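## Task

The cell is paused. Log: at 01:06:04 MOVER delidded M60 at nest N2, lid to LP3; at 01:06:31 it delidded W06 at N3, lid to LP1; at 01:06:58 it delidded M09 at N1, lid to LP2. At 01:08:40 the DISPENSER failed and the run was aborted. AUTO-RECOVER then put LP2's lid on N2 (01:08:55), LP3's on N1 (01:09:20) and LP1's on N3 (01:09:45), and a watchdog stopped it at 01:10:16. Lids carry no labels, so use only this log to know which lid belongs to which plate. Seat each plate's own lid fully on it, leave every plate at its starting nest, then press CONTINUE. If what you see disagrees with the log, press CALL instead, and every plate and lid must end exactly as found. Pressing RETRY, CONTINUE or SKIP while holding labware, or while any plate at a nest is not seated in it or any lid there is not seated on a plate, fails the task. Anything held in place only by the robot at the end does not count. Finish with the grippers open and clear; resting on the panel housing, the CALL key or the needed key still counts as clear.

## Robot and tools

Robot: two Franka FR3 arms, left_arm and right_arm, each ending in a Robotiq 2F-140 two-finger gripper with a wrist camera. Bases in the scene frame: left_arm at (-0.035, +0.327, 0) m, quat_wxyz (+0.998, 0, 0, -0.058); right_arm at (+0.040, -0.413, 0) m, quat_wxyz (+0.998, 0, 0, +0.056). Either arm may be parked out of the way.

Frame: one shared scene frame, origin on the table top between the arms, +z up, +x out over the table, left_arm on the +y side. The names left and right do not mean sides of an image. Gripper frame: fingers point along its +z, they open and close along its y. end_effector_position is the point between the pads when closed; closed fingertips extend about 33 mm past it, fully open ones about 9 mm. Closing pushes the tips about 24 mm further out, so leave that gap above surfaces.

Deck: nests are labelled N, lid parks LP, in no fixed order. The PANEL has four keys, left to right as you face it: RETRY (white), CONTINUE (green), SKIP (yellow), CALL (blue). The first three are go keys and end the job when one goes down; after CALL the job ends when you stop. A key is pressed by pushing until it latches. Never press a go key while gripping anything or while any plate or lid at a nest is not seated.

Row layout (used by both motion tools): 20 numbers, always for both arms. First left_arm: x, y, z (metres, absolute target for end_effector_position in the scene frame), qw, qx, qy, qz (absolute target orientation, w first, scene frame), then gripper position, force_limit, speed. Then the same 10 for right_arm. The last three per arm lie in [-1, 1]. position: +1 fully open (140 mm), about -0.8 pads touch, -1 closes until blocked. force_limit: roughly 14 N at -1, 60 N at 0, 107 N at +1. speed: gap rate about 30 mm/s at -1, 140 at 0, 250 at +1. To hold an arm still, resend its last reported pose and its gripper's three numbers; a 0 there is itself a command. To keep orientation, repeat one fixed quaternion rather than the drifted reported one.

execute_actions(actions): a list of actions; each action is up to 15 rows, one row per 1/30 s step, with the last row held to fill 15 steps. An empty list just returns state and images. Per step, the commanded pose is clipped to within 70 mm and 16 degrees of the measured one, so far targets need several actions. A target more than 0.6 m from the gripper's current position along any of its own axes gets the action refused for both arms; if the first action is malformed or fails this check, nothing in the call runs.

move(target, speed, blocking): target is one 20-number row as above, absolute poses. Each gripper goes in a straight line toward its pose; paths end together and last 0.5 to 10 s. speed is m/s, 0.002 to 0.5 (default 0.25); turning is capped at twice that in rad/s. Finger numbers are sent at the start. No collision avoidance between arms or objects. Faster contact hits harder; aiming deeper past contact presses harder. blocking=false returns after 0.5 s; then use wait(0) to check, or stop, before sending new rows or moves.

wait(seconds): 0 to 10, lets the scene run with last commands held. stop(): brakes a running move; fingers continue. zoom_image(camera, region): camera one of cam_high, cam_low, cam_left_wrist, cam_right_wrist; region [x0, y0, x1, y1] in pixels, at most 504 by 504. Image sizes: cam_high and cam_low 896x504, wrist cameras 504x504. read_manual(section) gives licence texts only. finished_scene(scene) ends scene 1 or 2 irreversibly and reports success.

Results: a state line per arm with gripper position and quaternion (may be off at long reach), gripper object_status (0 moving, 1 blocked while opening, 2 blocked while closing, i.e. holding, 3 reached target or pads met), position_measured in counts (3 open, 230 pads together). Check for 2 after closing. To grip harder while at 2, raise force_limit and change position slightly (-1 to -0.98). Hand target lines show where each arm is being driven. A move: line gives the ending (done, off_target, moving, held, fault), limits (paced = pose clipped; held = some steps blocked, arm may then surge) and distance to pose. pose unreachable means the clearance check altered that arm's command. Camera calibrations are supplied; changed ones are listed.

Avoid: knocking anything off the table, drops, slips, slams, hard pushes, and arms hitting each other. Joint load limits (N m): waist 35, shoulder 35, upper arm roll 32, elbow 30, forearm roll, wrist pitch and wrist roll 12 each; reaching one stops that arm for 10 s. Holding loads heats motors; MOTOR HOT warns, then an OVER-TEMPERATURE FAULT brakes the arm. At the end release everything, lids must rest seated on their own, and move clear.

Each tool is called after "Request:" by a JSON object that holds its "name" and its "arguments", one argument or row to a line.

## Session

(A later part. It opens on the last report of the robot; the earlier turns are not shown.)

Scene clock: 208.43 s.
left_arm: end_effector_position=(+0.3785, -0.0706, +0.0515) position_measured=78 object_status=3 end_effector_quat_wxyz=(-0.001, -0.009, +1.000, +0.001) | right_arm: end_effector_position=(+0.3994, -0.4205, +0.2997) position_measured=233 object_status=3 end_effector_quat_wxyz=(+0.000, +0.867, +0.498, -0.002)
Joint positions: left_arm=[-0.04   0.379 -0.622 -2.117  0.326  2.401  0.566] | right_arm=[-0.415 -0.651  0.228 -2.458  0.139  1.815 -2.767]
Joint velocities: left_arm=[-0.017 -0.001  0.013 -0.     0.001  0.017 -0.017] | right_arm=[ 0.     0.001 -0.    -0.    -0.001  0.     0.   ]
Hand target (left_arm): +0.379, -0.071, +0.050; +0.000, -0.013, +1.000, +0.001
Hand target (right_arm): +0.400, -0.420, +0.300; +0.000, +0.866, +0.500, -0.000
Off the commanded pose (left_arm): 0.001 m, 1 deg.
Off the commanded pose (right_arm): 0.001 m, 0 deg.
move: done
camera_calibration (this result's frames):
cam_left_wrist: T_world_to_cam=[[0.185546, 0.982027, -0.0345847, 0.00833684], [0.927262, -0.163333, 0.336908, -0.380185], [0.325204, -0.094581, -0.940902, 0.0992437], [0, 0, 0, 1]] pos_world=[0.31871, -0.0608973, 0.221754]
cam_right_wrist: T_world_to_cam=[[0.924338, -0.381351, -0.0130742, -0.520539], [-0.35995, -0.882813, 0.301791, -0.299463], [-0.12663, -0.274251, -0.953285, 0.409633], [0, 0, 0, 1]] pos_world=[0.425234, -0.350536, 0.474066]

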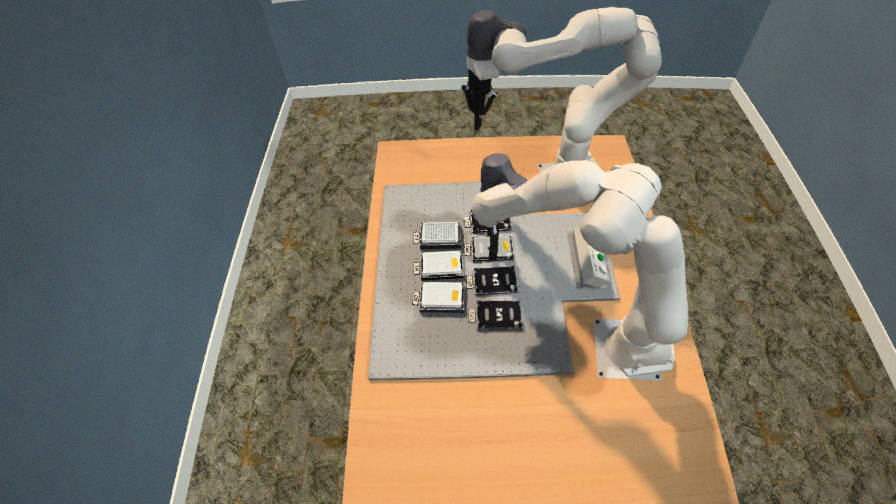

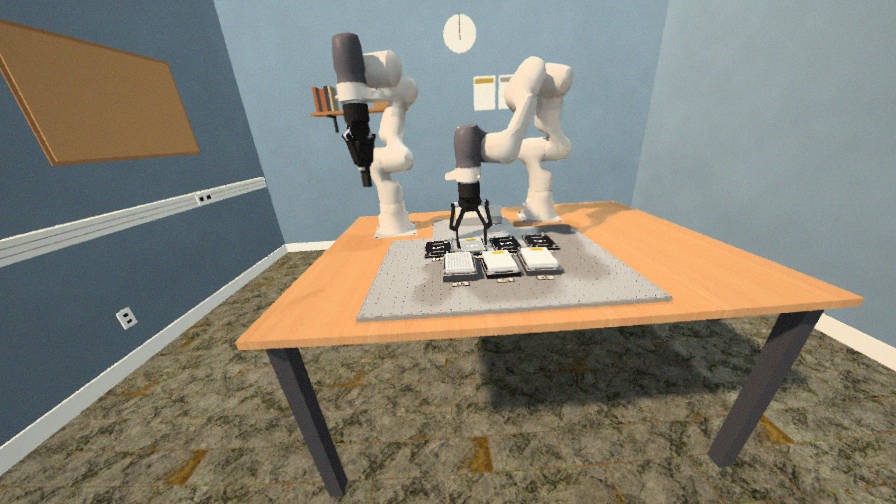

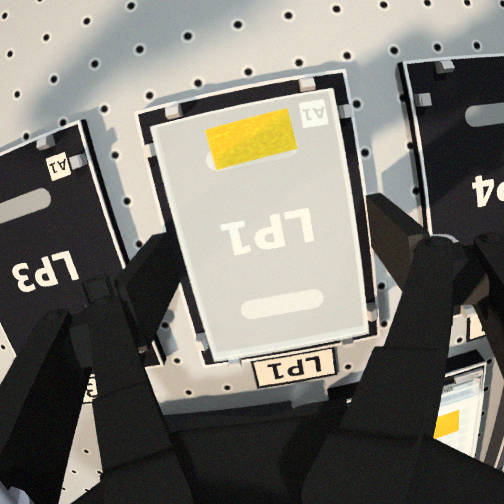

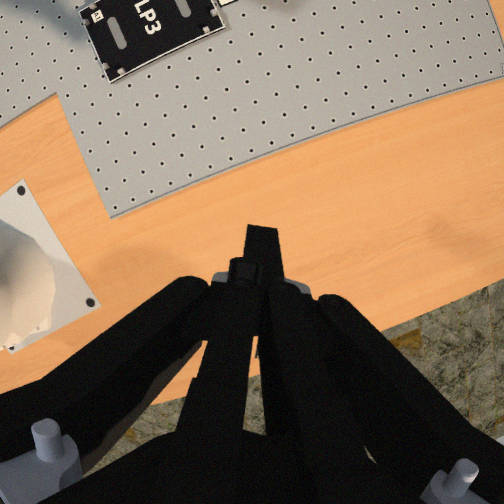

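Request:
{"name": "move", "arguments": {
  "target": [0.3785,-0.0712,0.050,0,-0.011,1,0,-1,-0.6,-0.8,0.40,-0.42,0.30,0,0.866,0.5,0,-1,0,0],
  "speed": 0.01
}}

Scene clock: 211.67 s.
left_arm: end_effector_position=(+0.3792, -0.0716, +0.0521) position_measured=103 object_status=2 end_effector_quat_wxyz=(+0.000, -0.011, +1.000, -0.000) | right_arm: end_effector_position=(+0.3994, -0.4205, +0.2997) position_measured=233 object_status=3 end_effector_quat_wxyz=(+0.000, +0.867, +0.498, -0.002)
Joint positions: left_arm=[-0.041  0.379 -0.621 -2.117  0.326  2.404  0.561] | right_arm=[-0.415 -0.651  0.228 -2.458  0.139  1.815 -2.767]
Joint velocities: left_arm=[-0.002 -0.001 -0.    -0.001 -0.001 -0.001 -0.   ] | right_arm=[0.    0.001 0.001 0.    0.001 0.001 0.001]
Hand target (left_arm): +0.379, -0.071, +0.050; -0.000, -0.011, +1.000, +0.000
Hand target (right_arm): +0.400, -0.420, +0.300; +0.000, +0.866, +0.500, -0.000
Off the commanded pose (left_arm): 0.002 m, 0 deg.
Off the commanded pose (right_arm): 0.001 m, 0 deg.
move: done
camera_calibration (this result's frames):
cam_left_wrist: T_world_to_cam=[[0.181269, 0.982763, -0.0363144, 0.0108946], [0.927095, -0.158449, 0.33969, -0.380863], [0.32808, -0.0952422, -0.939836, 0.0982757], [0, 0, 0, 1]] pos_world=[0.318878, -0.0616943, 0.222134]
cam_right_wrist: T_world_to_cam=[[0.924338, -0.38135, -0.0130742, -0.520538], [-0.35995, -0.882814, 0.301788, -0.299463], [-0.126629, -0.274248, -0.953285, 0.409632], [0, 0, 0, 1]] pos_world=[0.425233, -0.350536, 0.474065]

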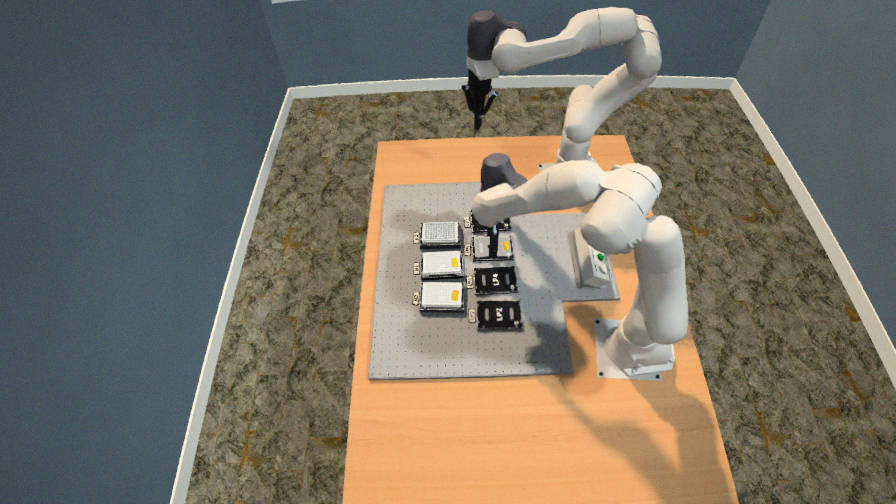

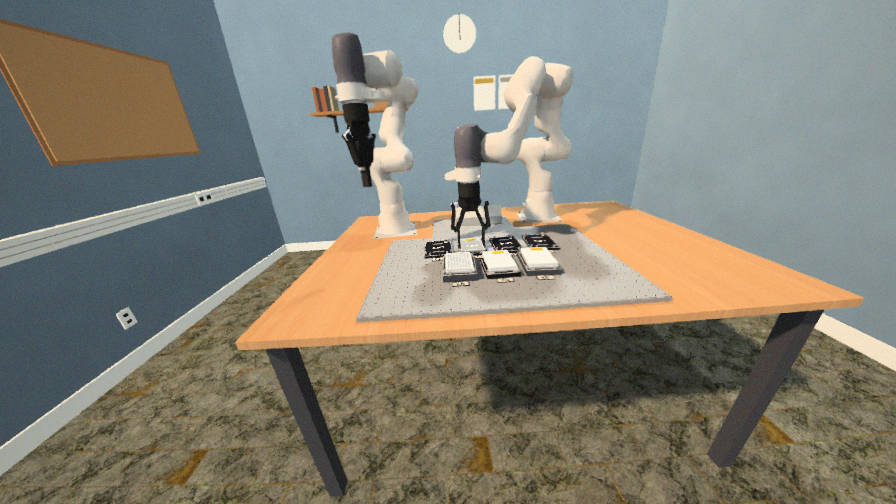

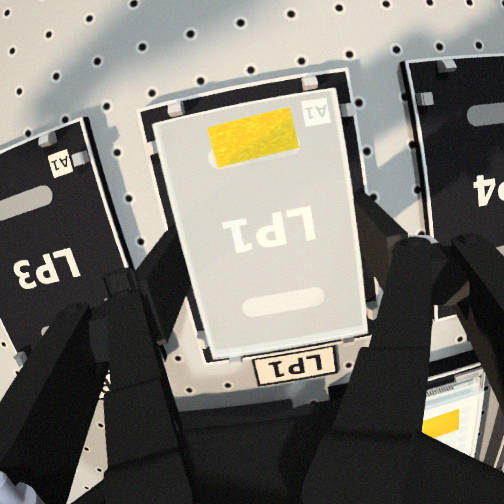

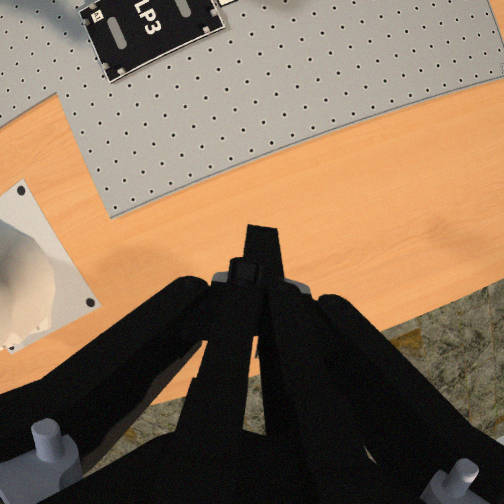

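Request:
{"name": "move", "arguments": {
  "target": [0.379,-0.0714,0.104,0,-0.009,1,0,-1,-0.6,-0.8,0.40,-0.42,0.30,0,0.866,0.5,0,-1,0,0],
  "speed": 0.05
}}

Request:
{"name": "move", "arguments": {
  "target": [0.5615,-0.130,0.104,0,0.006,1,0,-1,-0.6,-0.8,0.40,-0.42,0.30,0,0.866,0.5,0,-1,0,0],
  "speed": 0.15
}}

Request:
{"name": "move", "arguments": {
  "target": [0.5620,-0.1298,0.088,0,0.006,1,0,-1,-0.6,-0.8,0.40,-0.42,0.30,0,0.866,0.5,0,-1,0,0],
  "speed": 0.03
}}

Request:
{"name": "zoom_image", "arguments": {
  "camera": "cam_left_wrist",
  "region": [120, 70, 410, 380]
}}

Scene clock: 221.33 s.
left_arm: end_effector_position=(+0.3790, -0.0716, +0.1030) position_measured=103 object_status=2 end_effector_quat_wxyz=(+0.001, -0.013, +1.000, -0.001) | right_arm: end_effector_position=(+0.3994, -0.4205, +0.2997) position_measured=233 object_status=3 end_effector_quat_wxyz=(+0.000, +0.867, +0.498, -0.002)
Joint positions: left_arm=[ 0.017  0.283 -0.69  -2.097  0.242  2.305  0.612] | right_arm=[-0.415 -0.651  0.228 -2.458  0.139  1.815 -2.767]
Joint velocities: left_arm=[ 0.007 -0.001 -0.008  0.    -0.    -0.012  0.014] | right_arm=[-0.001  0.    -0.    -0.001  0.001  0.    -0.001]
Hand target (left_arm): +0.379, -0.072, +0.104; -0.000, -0.008, +1.000, -0.001
Hand target (right_arm): +0.400, -0.420, +0.300; +0.000, +0.866, +0.500, -0.000
Off the commanded pose (left_arm): 0.001 m, 0 deg.
Off the commanded pose (right_arm): 0.001 m, 0 deg.
move: done
camera_calibration (this result's frames):
cam_left_wrist: T_world_to_cam=[[0.176605, 0.983574, -0.0373143, 0.0147537], [0.927727, -0.153672, 0.340158, -0.398006], [0.328836, -0.094691, -0.939628, 0.145916], [0, 0, 0, 1]] pos_world=[0.318653, -0.0618569, 0.273042]
cam_right_wrist: T_world_to_cam=[[0.924338, -0.38135, -0.0130753, -0.520537], [-0.35995, -0.882814, 0.301786, -0.299462], [-0.126629, -0.274246, -0.953286, 0.409632], [0, 0, 0, 1]] pos_world=[0.425233, -0.350537, 0.474063]

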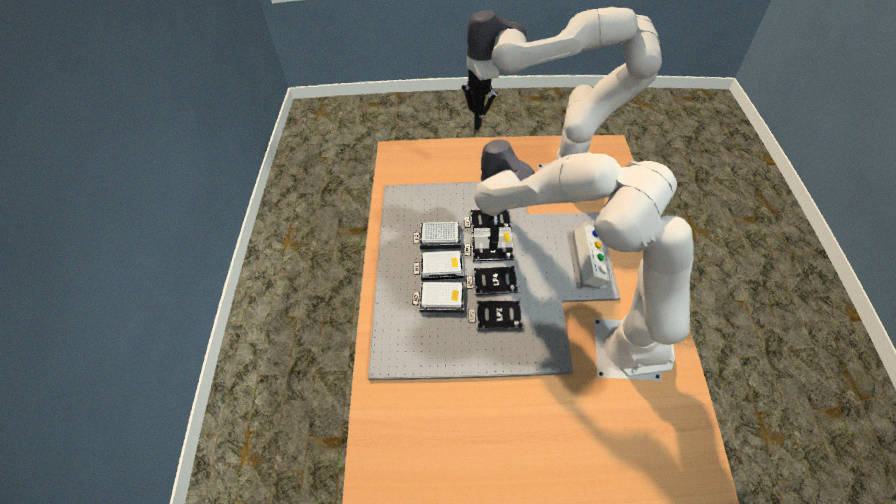

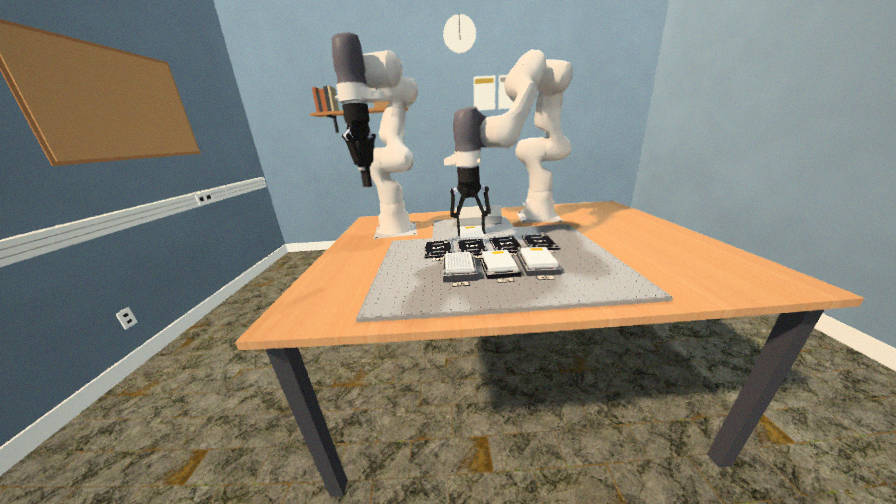

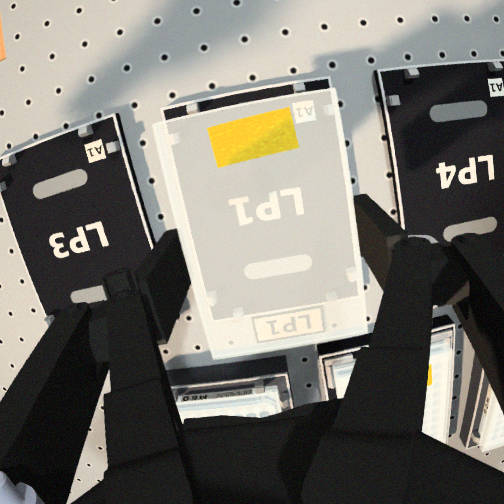

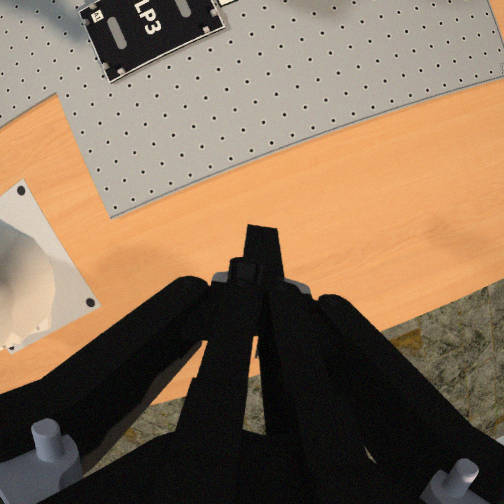

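Scene clock: 223.33 s.
left_arm: end_effector_position=(+0.5613, -0.1291, +0.1046) position_measured=103 object_status=2 end_effector_quat_wxyz=(+0.001, +0.002, +1.000, -0.001) | right_arm: end_effector_position=(+0.3994, -0.4205, +0.2997) position_measured=233 object_status=3 end_effector_quat_wxyz=(+0.000, +0.867, +0.498, -0.002)
Joint positions: left_arm=[-0.181  0.836 -0.546 -1.218  0.427  1.946  0.727] | right_arm=[-0.415 -0.651  0.228 -2.458  0.139  1.815 -2.767]
Joint velocities: left_arm=[ 0.     0.002 -0.001  0.002  0.    -0.015  0.017] | right_arm=[ 0.001  0.    -0.001  0.001  0.     0.001 -0.   ]
Hand target (left_arm): +0.560, -0.129, +0.103; +0.000, +0.009, +1.000, +0.001
Hand target (right_arm): +0.400, -0.420, +0.300; +0.000, +0.866, +0.500, -0.000
Off the commanded pose (left_arm): 0.001 m, 1 deg.
Off the commanded pose (right_arm): 0.001 m, 0 deg.
move: done
camera_calibration (this result's frames):
cam_left_wrist: T_world_to_cam=[[0.206069, 0.977787, -0.0383264, 0.0219332], [0.922272, -0.180982, 0.341554, -0.577101], [0.327031, -0.105731, -0.93908, 0.0815939], [0, 0, 0, 1]] pos_world=[0.50104, -0.117264, 0.274575]
cam_right_wrist: T_world_to_cam=[[0.924338, -0.38135, -0.0130753, -0.520537], [-0.35995, -0.882814, 0.301786, -0.299462], [-0.126629, -0.274246, -0.953286, 0.409632], [0, 0, 0, 1]] pos_world=[0.425233, -0.350537, 0.474063]

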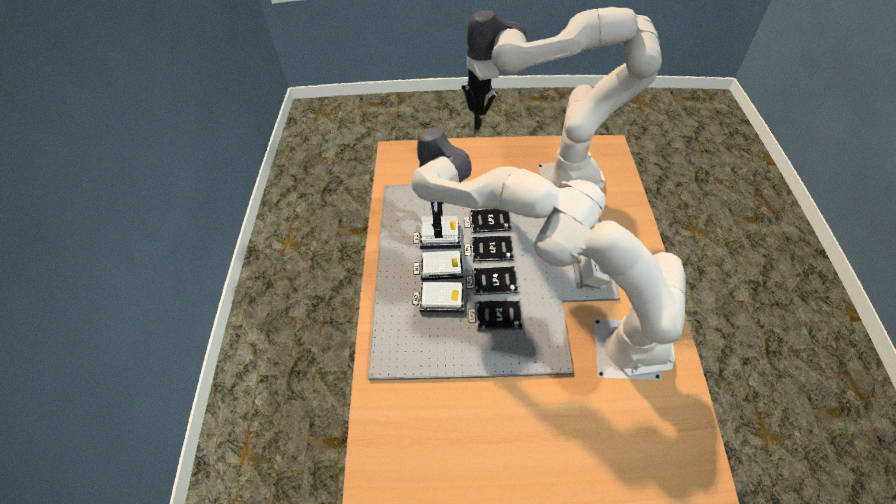

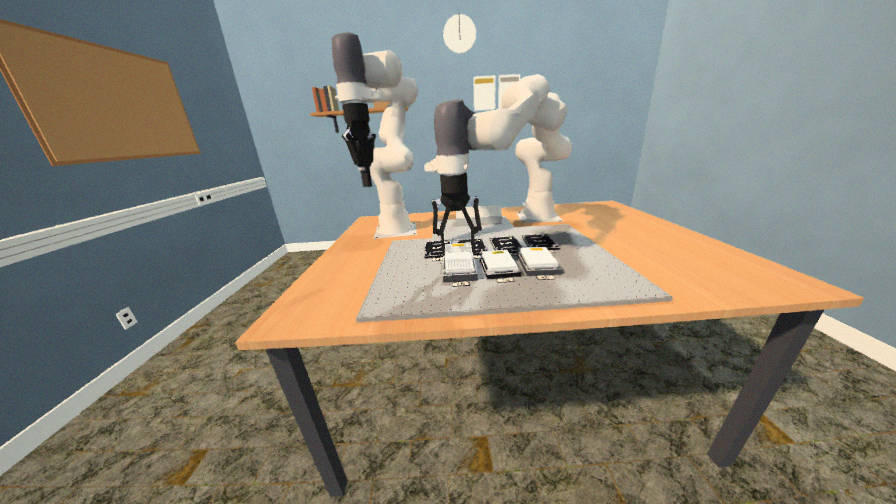

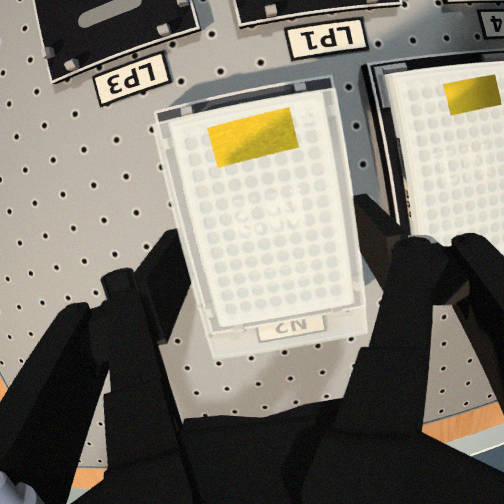

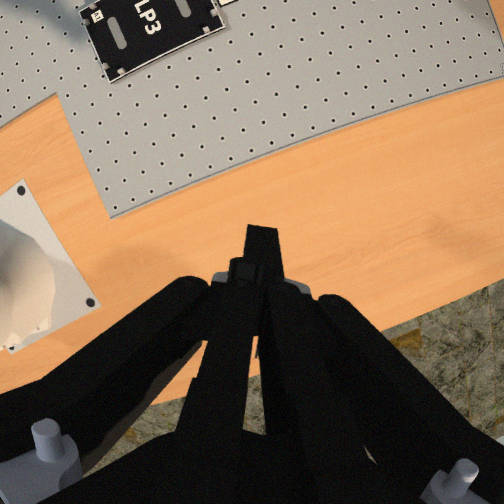

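Scene clock: 224.20 s.
left_arm: end_effector_position=(+0.5606, -0.1297, +0.0887) position_measured=103 object_status=2 end_effector_quat_wxyz=(-0.002, +0.004, +1.000, -0.000) | right_arm: end_effector_position=(+0.3994, -0.4205, +0.2997) position_measured=233 object_status=3 end_effector_quat_wxyz=(+0.000, +0.867, +0.498, -0.002)
Joint positions: left_arm=[-0.183  0.86  -0.543 -1.218  0.434  1.962  0.727] | right_arm=[-0.415 -0.651  0.228 -2.458  0.139  1.815 -2.767]
Joint velocities: left_arm=[ 0.001 -0.     0.001 -0.001  0.006  0.007 -0.001] | right_arm=[-0.     0.    -0.001 -0.     0.    -0.    -0.001]
Hand target (left_arm): +0.562, -0.130, +0.088; +0.000, +0.006, +1.000, +0.000
Hand target (right_arm): +0.400, -0.420, +0.300; +0.000, +0.866, +0.500, -0.000
Off the commanded pose (left_arm): 0.002 m, 0 deg.
Off the commanded pose (right_arm): 0.001 m, 0 deg.
move: done
camera_calibration (this result's frames):
cam_left_wrist: T_world_to_cam=[[0.20933, 0.977128, -0.0374474, 0.020095], [0.923782, -0.185054, 0.335234, -0.571894], [0.320636, -0.104768, -0.94139, 0.0707098], [0, 0, 0, 1]] pos_world=[0.501427, -0.118059, 0.259036]
cam_right_wrist: T_world_to_cam=[[0.924338, -0.38135, -0.0130752, -0.520537], [-0.35995, -0.882814, 0.301786, -0.299462], [-0.126629, -0.274246, -0.953286, 0.409632], [0, 0, 0, 1]] pos_world=[0.425233, -0.350537, 0.474063]

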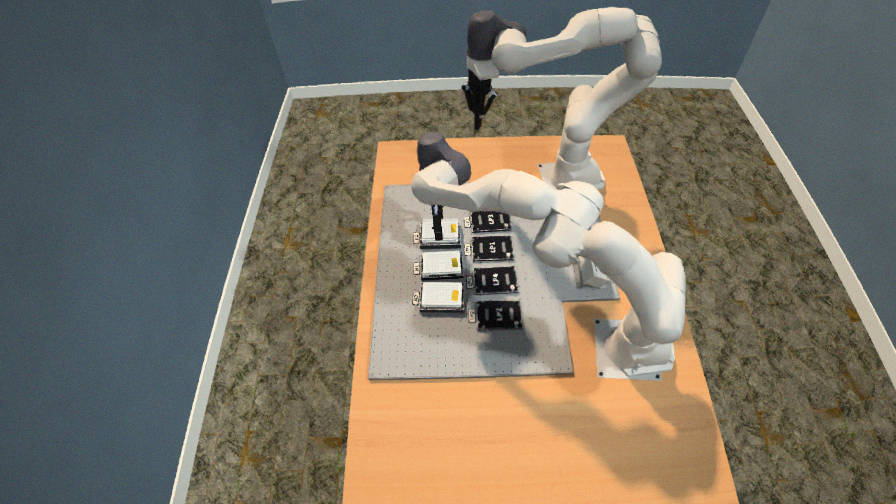

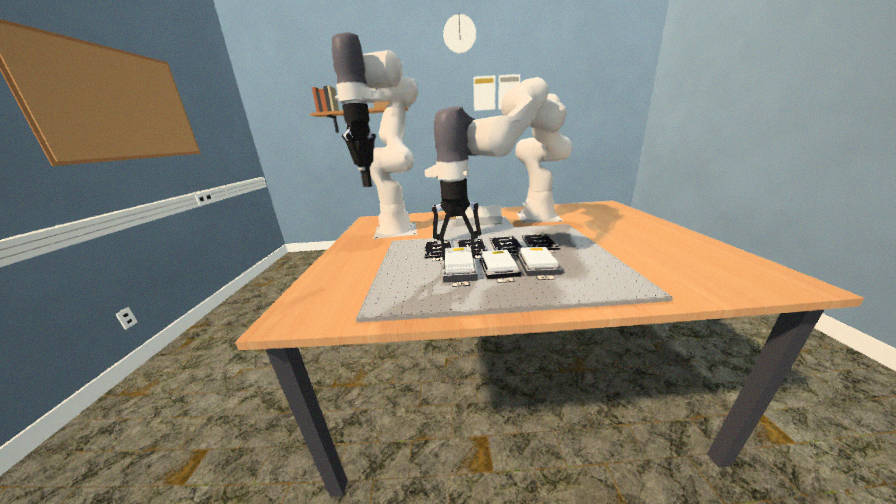

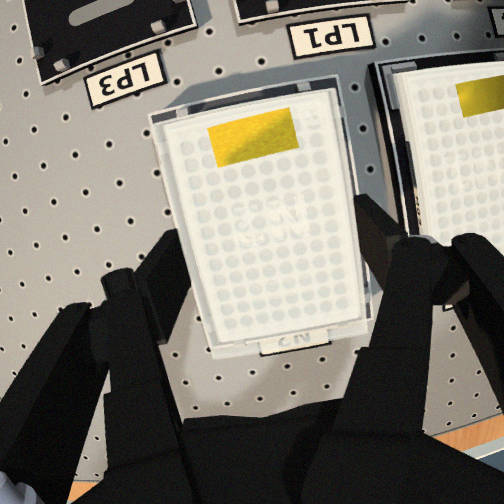

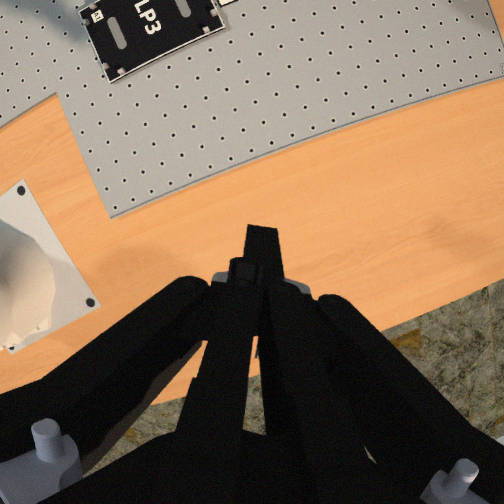

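Region (120, 70, 410, 380) of cam_left_wrist's 504x504 image, scaled by 1.626, with more detail than that image has; it fills the left 471 columns of this view, and the rest is white.

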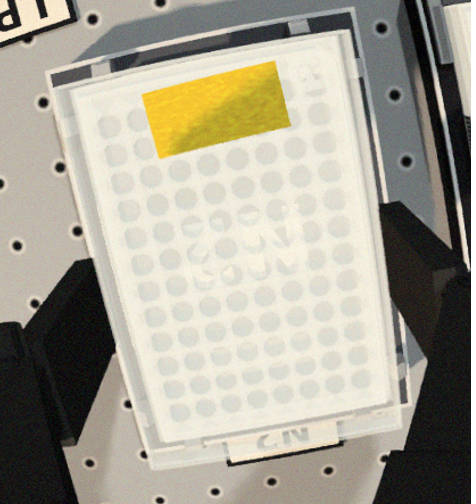

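Request:
{"name": "move", "arguments": {
  "target": [0.5625,-0.1296,0.084,0,0.004,1,0,-1,-0.6,-0.8,0.40,-0.42,0.30,0,0.866,0.5,0,-1,0,0],
  "speed": 0.01
}}

Request:
{"name": "zoom_image", "arguments": {
  "camera": "cam_left_wrist",
  "region": [120, 70, 410, 380]
}}

Scene clock: 229.50 s.
left_arm: end_effector_position=(+0.5618, -0.1298, +0.0857) position_measured=103 object_status=2 end_effector_quat_wxyz=(-0.001, +0.003, +1.000, -0.001) | right_arm: end_effector_position=(+0.3994, -0.4205, +0.2997) position_measured=233 object_status=3 end_effector_quat_wxyz=(+0.000, +0.867, +0.498, -0.002)
Joint positions: left_arm=[-0.183  0.865 -0.541 -1.218  0.436  1.969  0.727] | right_arm=[-0.415 -0.651  0.228 -2.458  0.139  1.815 -2.767]
Joint velocities: left_arm=[ 0.     0.     0.    -0.001  0.002  0.005 -0.001] | right_arm=[ 0.001  0.001  0.     0.002  0.001 -0.001  0.   ]
Hand target (left_arm): +0.563, -0.130, +0.084; +0.000, +0.004, +1.000, +0.000
Hand target (right_arm): +0.400, -0.420, +0.300; +0.000, +0.866, +0.500, -0.000
Off the commanded pose (left_arm): 0.002 m, 0 deg.
Off the commanded pose (right_arm): 0.001 m, 0 deg.
move: done
camera_calibration (this result's frames):
cam_left_wrist: T_world_to_cam=[[0.20894, 0.977165, -0.0386376, 0.0201783], [0.923365, -0.184115, 0.336895, -0.571811], [0.322088, -0.106067, -0.940749, 0.066478], [0, 0, 0, 1]] pos_world=[0.502362, -0.117946, 0.255959]
cam_right_wrist: T_world_to_cam=[[0.924339, -0.381349, -0.013073, -0.520538], [-0.35995, -0.882816, 0.301781, -0.29946], [-0.126625, -0.274242, -0.953288, 0.409631], [0, 0, 0, 1]] pos_world=[0.425232, -0.350537, 0.474063]

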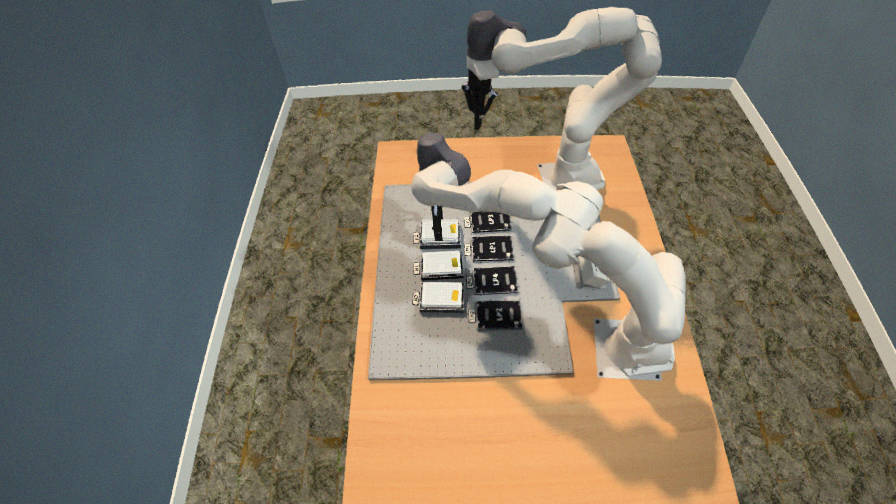

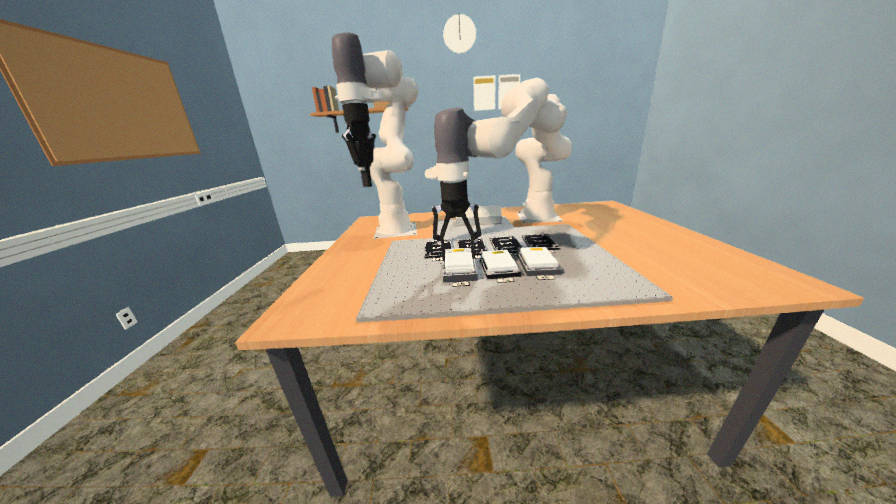

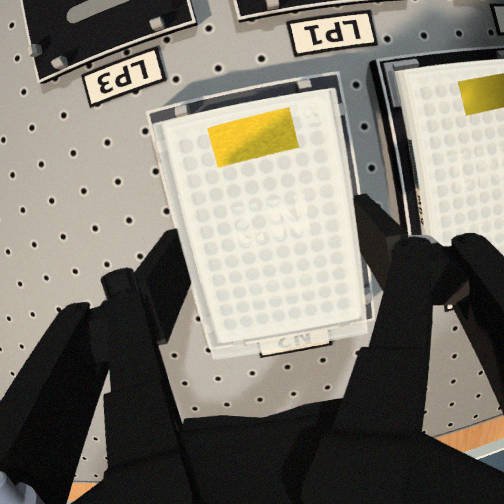

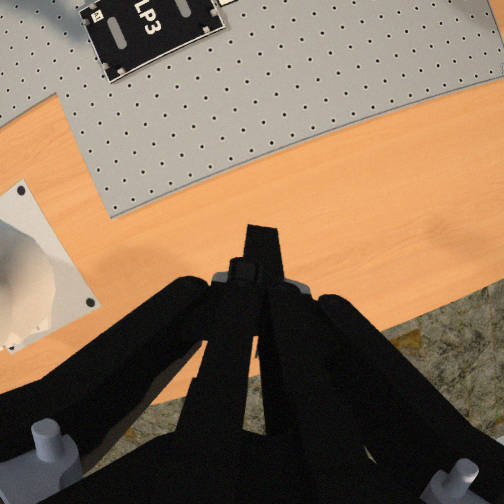

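Region (120, 70, 410, 380) of cam_left_wrist's 504x504 image, scaled by 1.626, with more detail than that image has; it fills the left 471 columns of this view, and the rest is white.

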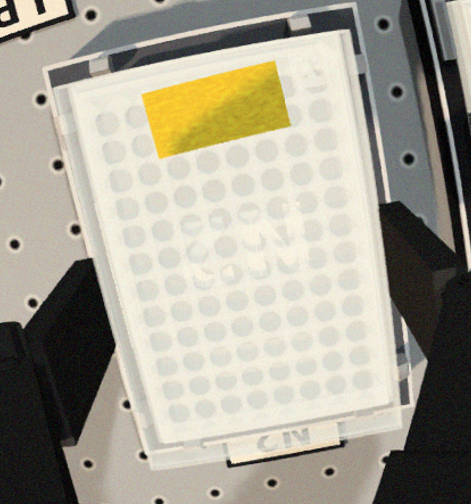

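Request:
{"name": "move", "arguments": {
  "target": [0.5620,-0.1290,0.073,0,-0.002,1,0,-1,-0.6,-0.8,0.40,-0.42,0.30,0,0.866,0.5,0,-1,0,0],
  "speed": 0.01
}}

Request:
{"name": "zoom_image", "arguments": {
  "camera": "cam_left_wrist",
  "region": [120, 70, 410, 380]
}}

Scene clock: 235.90 s.
left_arm: end_effector_position=(+0.5624, -0.1290, +0.0753) position_measured=103 object_status=2 end_effector_quat_wxyz=(+0.000, +0.001, +1.000, -0.001) | right_arm: end_effector_position=(+0.3994, -0.4205, +0.2997) position_measured=233 object_status=3 end_effector_quat_wxyz=(+0.000, +0.867, +0.498, -0.002)
Joint positions: left_arm=[-0.187  0.872 -0.529 -1.229  0.436  1.991  0.723] | right_arm=[-0.415 -0.651  0.228 -2.458  0.139  1.815 -2.767]
Joint velocities: left_arm=[-0.003  0.001  0.006  0.    -0.001  0.006 -0.003] | right_arm=[ 0.     0.    -0.001 -0.001 -0.001 -0.     0.   ]
Hand target (left_arm): +0.562, -0.129, +0.073; +0.000, -0.002, +1.000, +0.000
Hand target (right_arm): +0.400, -0.420, +0.300; +0.000, +0.866, +0.500, -0.000
Off the commanded pose (left_arm): 0.002 m, 0 deg.
Off the commanded pose (right_arm): 0.001 m, 0 deg.
move: done
camera_calibration (this result's frames):
cam_left_wrist: T_world_to_cam=[[0.205256, 0.977993, -0.037418, 0.0209104], [0.923214, -0.180785, 0.339106, -0.568389], [0.324878, -0.104148, -0.940004, 0.0552499], [0, 0, 0, 1]] pos_world=[0.502503, -0.117452, 0.245462]
cam_right_wrist: T_world_to_cam=[[0.924339, -0.381348, -0.0130739, -0.520536], [-0.359949, -0.882818, 0.301777, -0.299459], [-0.126624, -0.274238, -0.953289, 0.409631], [0, 0, 0, 1]] pos_world=[0.425231, -0.350537, 0.474061]

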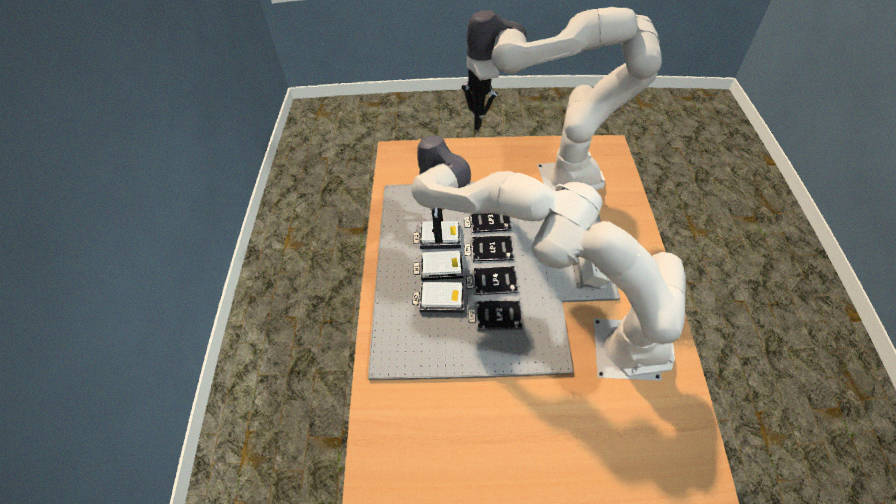

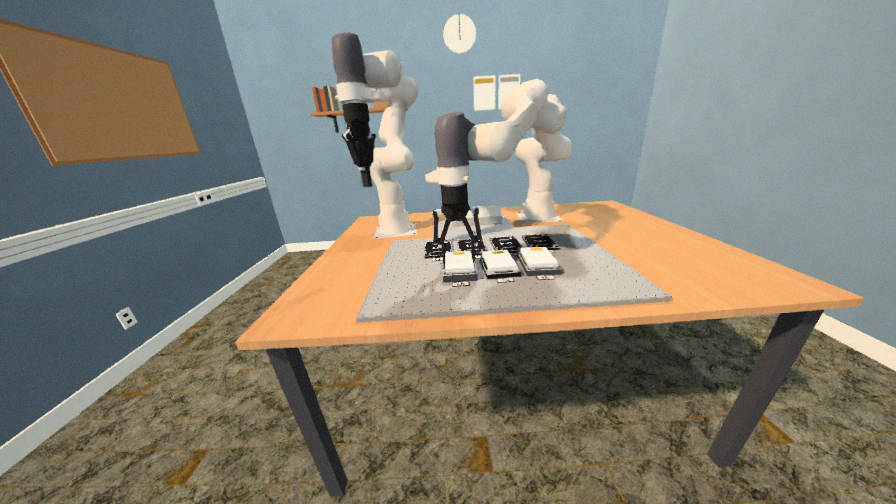

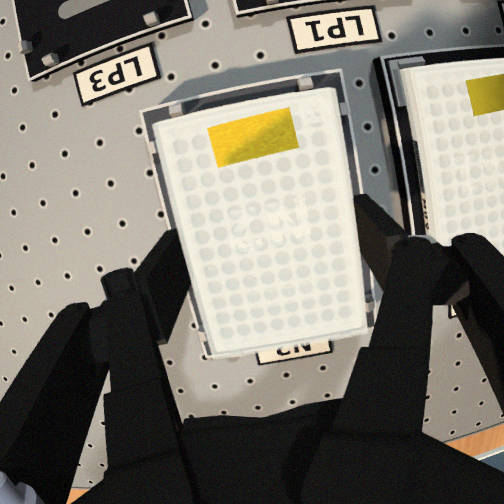

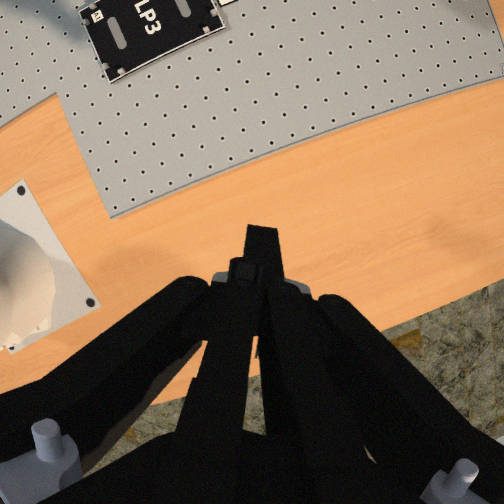

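Region (120, 70, 410, 380) of cam_left_wrist's 504x504 image, scaled by 1.626, with more detail than that image has; it fills the left 471 columns of this view, and the rest is white.

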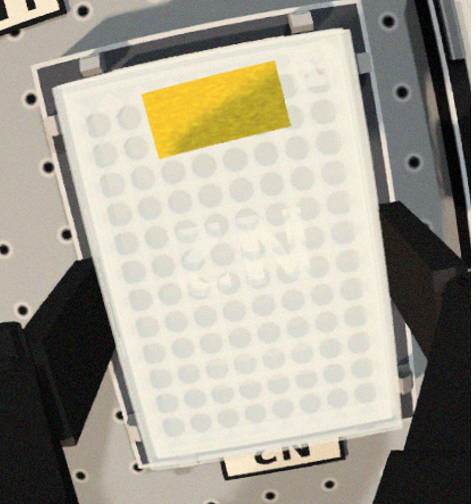

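Request:
{"name": "execute_actions", "arguments": {
  "actions": []
}}

Scene clock: 247.33 s.
left_arm: end_effector_position=(+0.5626, -0.1292, +0.0753) position_measured=103 object_status=2 end_effector_quat_wxyz=(+0.000, +0.001, +1.000, -0.001) | right_arm: end_effector_position=(+0.3994, -0.4205, +0.2997) position_measured=233 object_status=3 end_effector_quat_wxyz=(+0.000, +0.867, +0.498, -0.002)
Joint positions: left_arm=[-0.188  0.872 -0.529 -1.23   0.436  1.992  0.722] | right_arm=[-0.415 -0.651  0.228 -2.458  0.139  1.815 -2.767]
Joint velocities: left_arm=[-0.001 -0.    -0.001  0.     0.001 -0.    -0.001] | right_arm=[ 0.001 -0.001 -0.    -0.    -0.001 -0.     0.   ]
Hand target (left_arm): +0.562, -0.129, +0.073; +0.000, -0.002, +1.000, +0.000
Hand target (right_arm): +0.400, -0.420, +0.300; +0.000, +0.866, +0.500, -0.000
Off the commanded pose (left_arm): 0.002 m, 0 deg.
Off the commanded pose (right_arm): 0.001 m, 0 deg.
camera_calibration (this result's frames):
cam_left_wrist: T_world_to_cam=[[0.204418, 0.978157, -0.0377042, 0.0216237], [0.923107, -0.179811, 0.339915, -0.568443], [0.32571, -0.10429, -0.9397, 0.0546048], [0, 0, 0, 1]] pos_world=[0.502528, -0.117669, 0.245349]
cam_right_wrist: T_world_to_cam=[[0.92434, -0.381346, -0.0130737, -0.520535], [-0.359948, -0.882819, 0.301775, -0.299459], [-0.126622, -0.274237, -0.95329, 0.409631], [0, 0, 0, 1]] pos_world=[0.42523, -0.350537, 0.47406]

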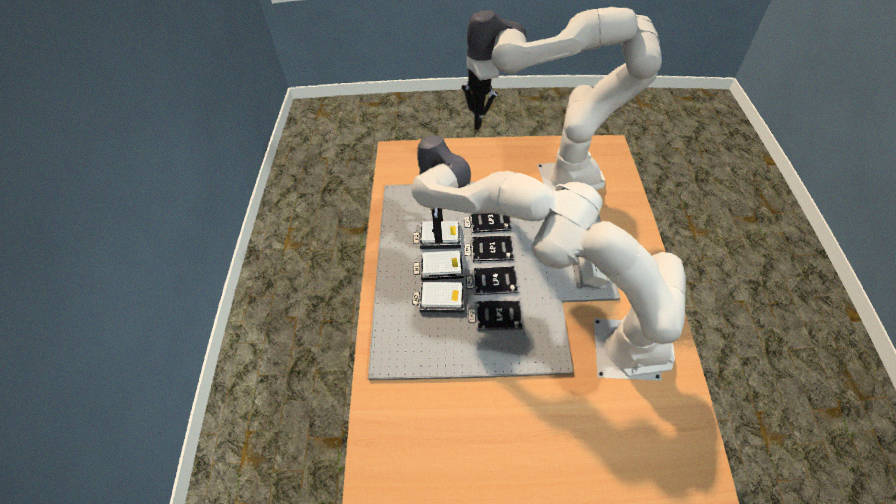

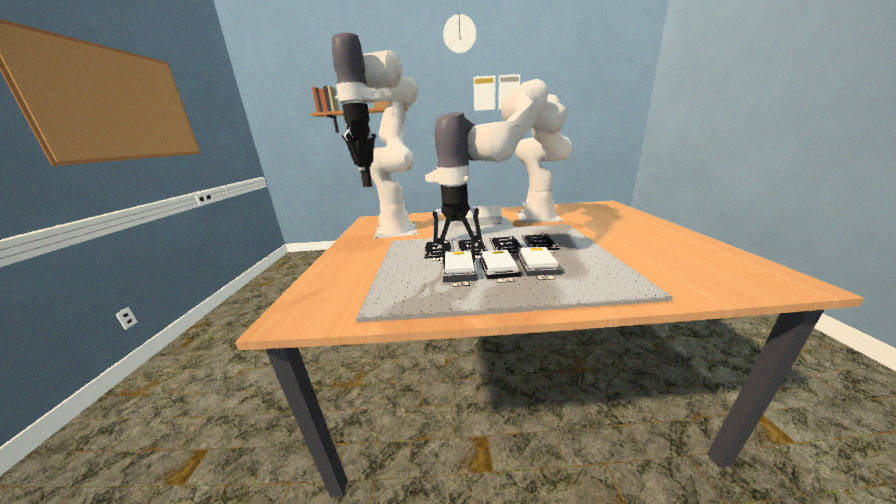

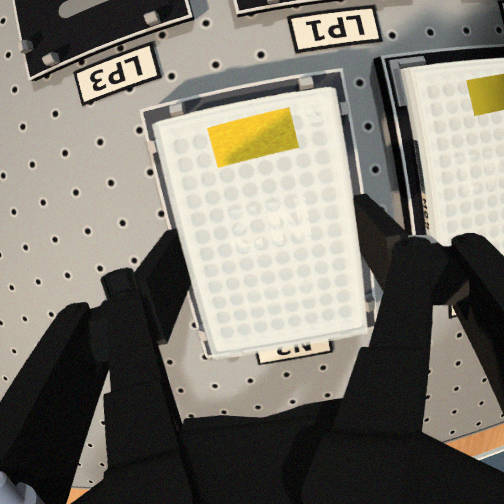

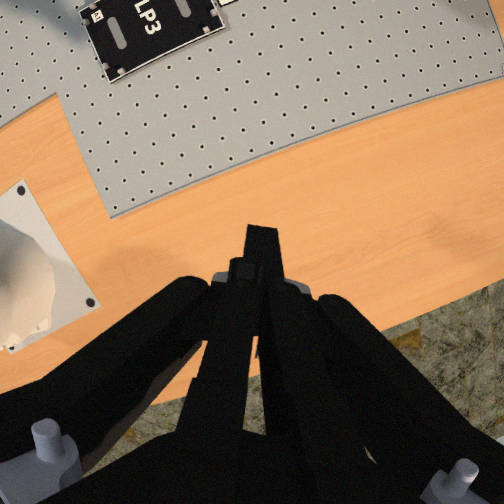

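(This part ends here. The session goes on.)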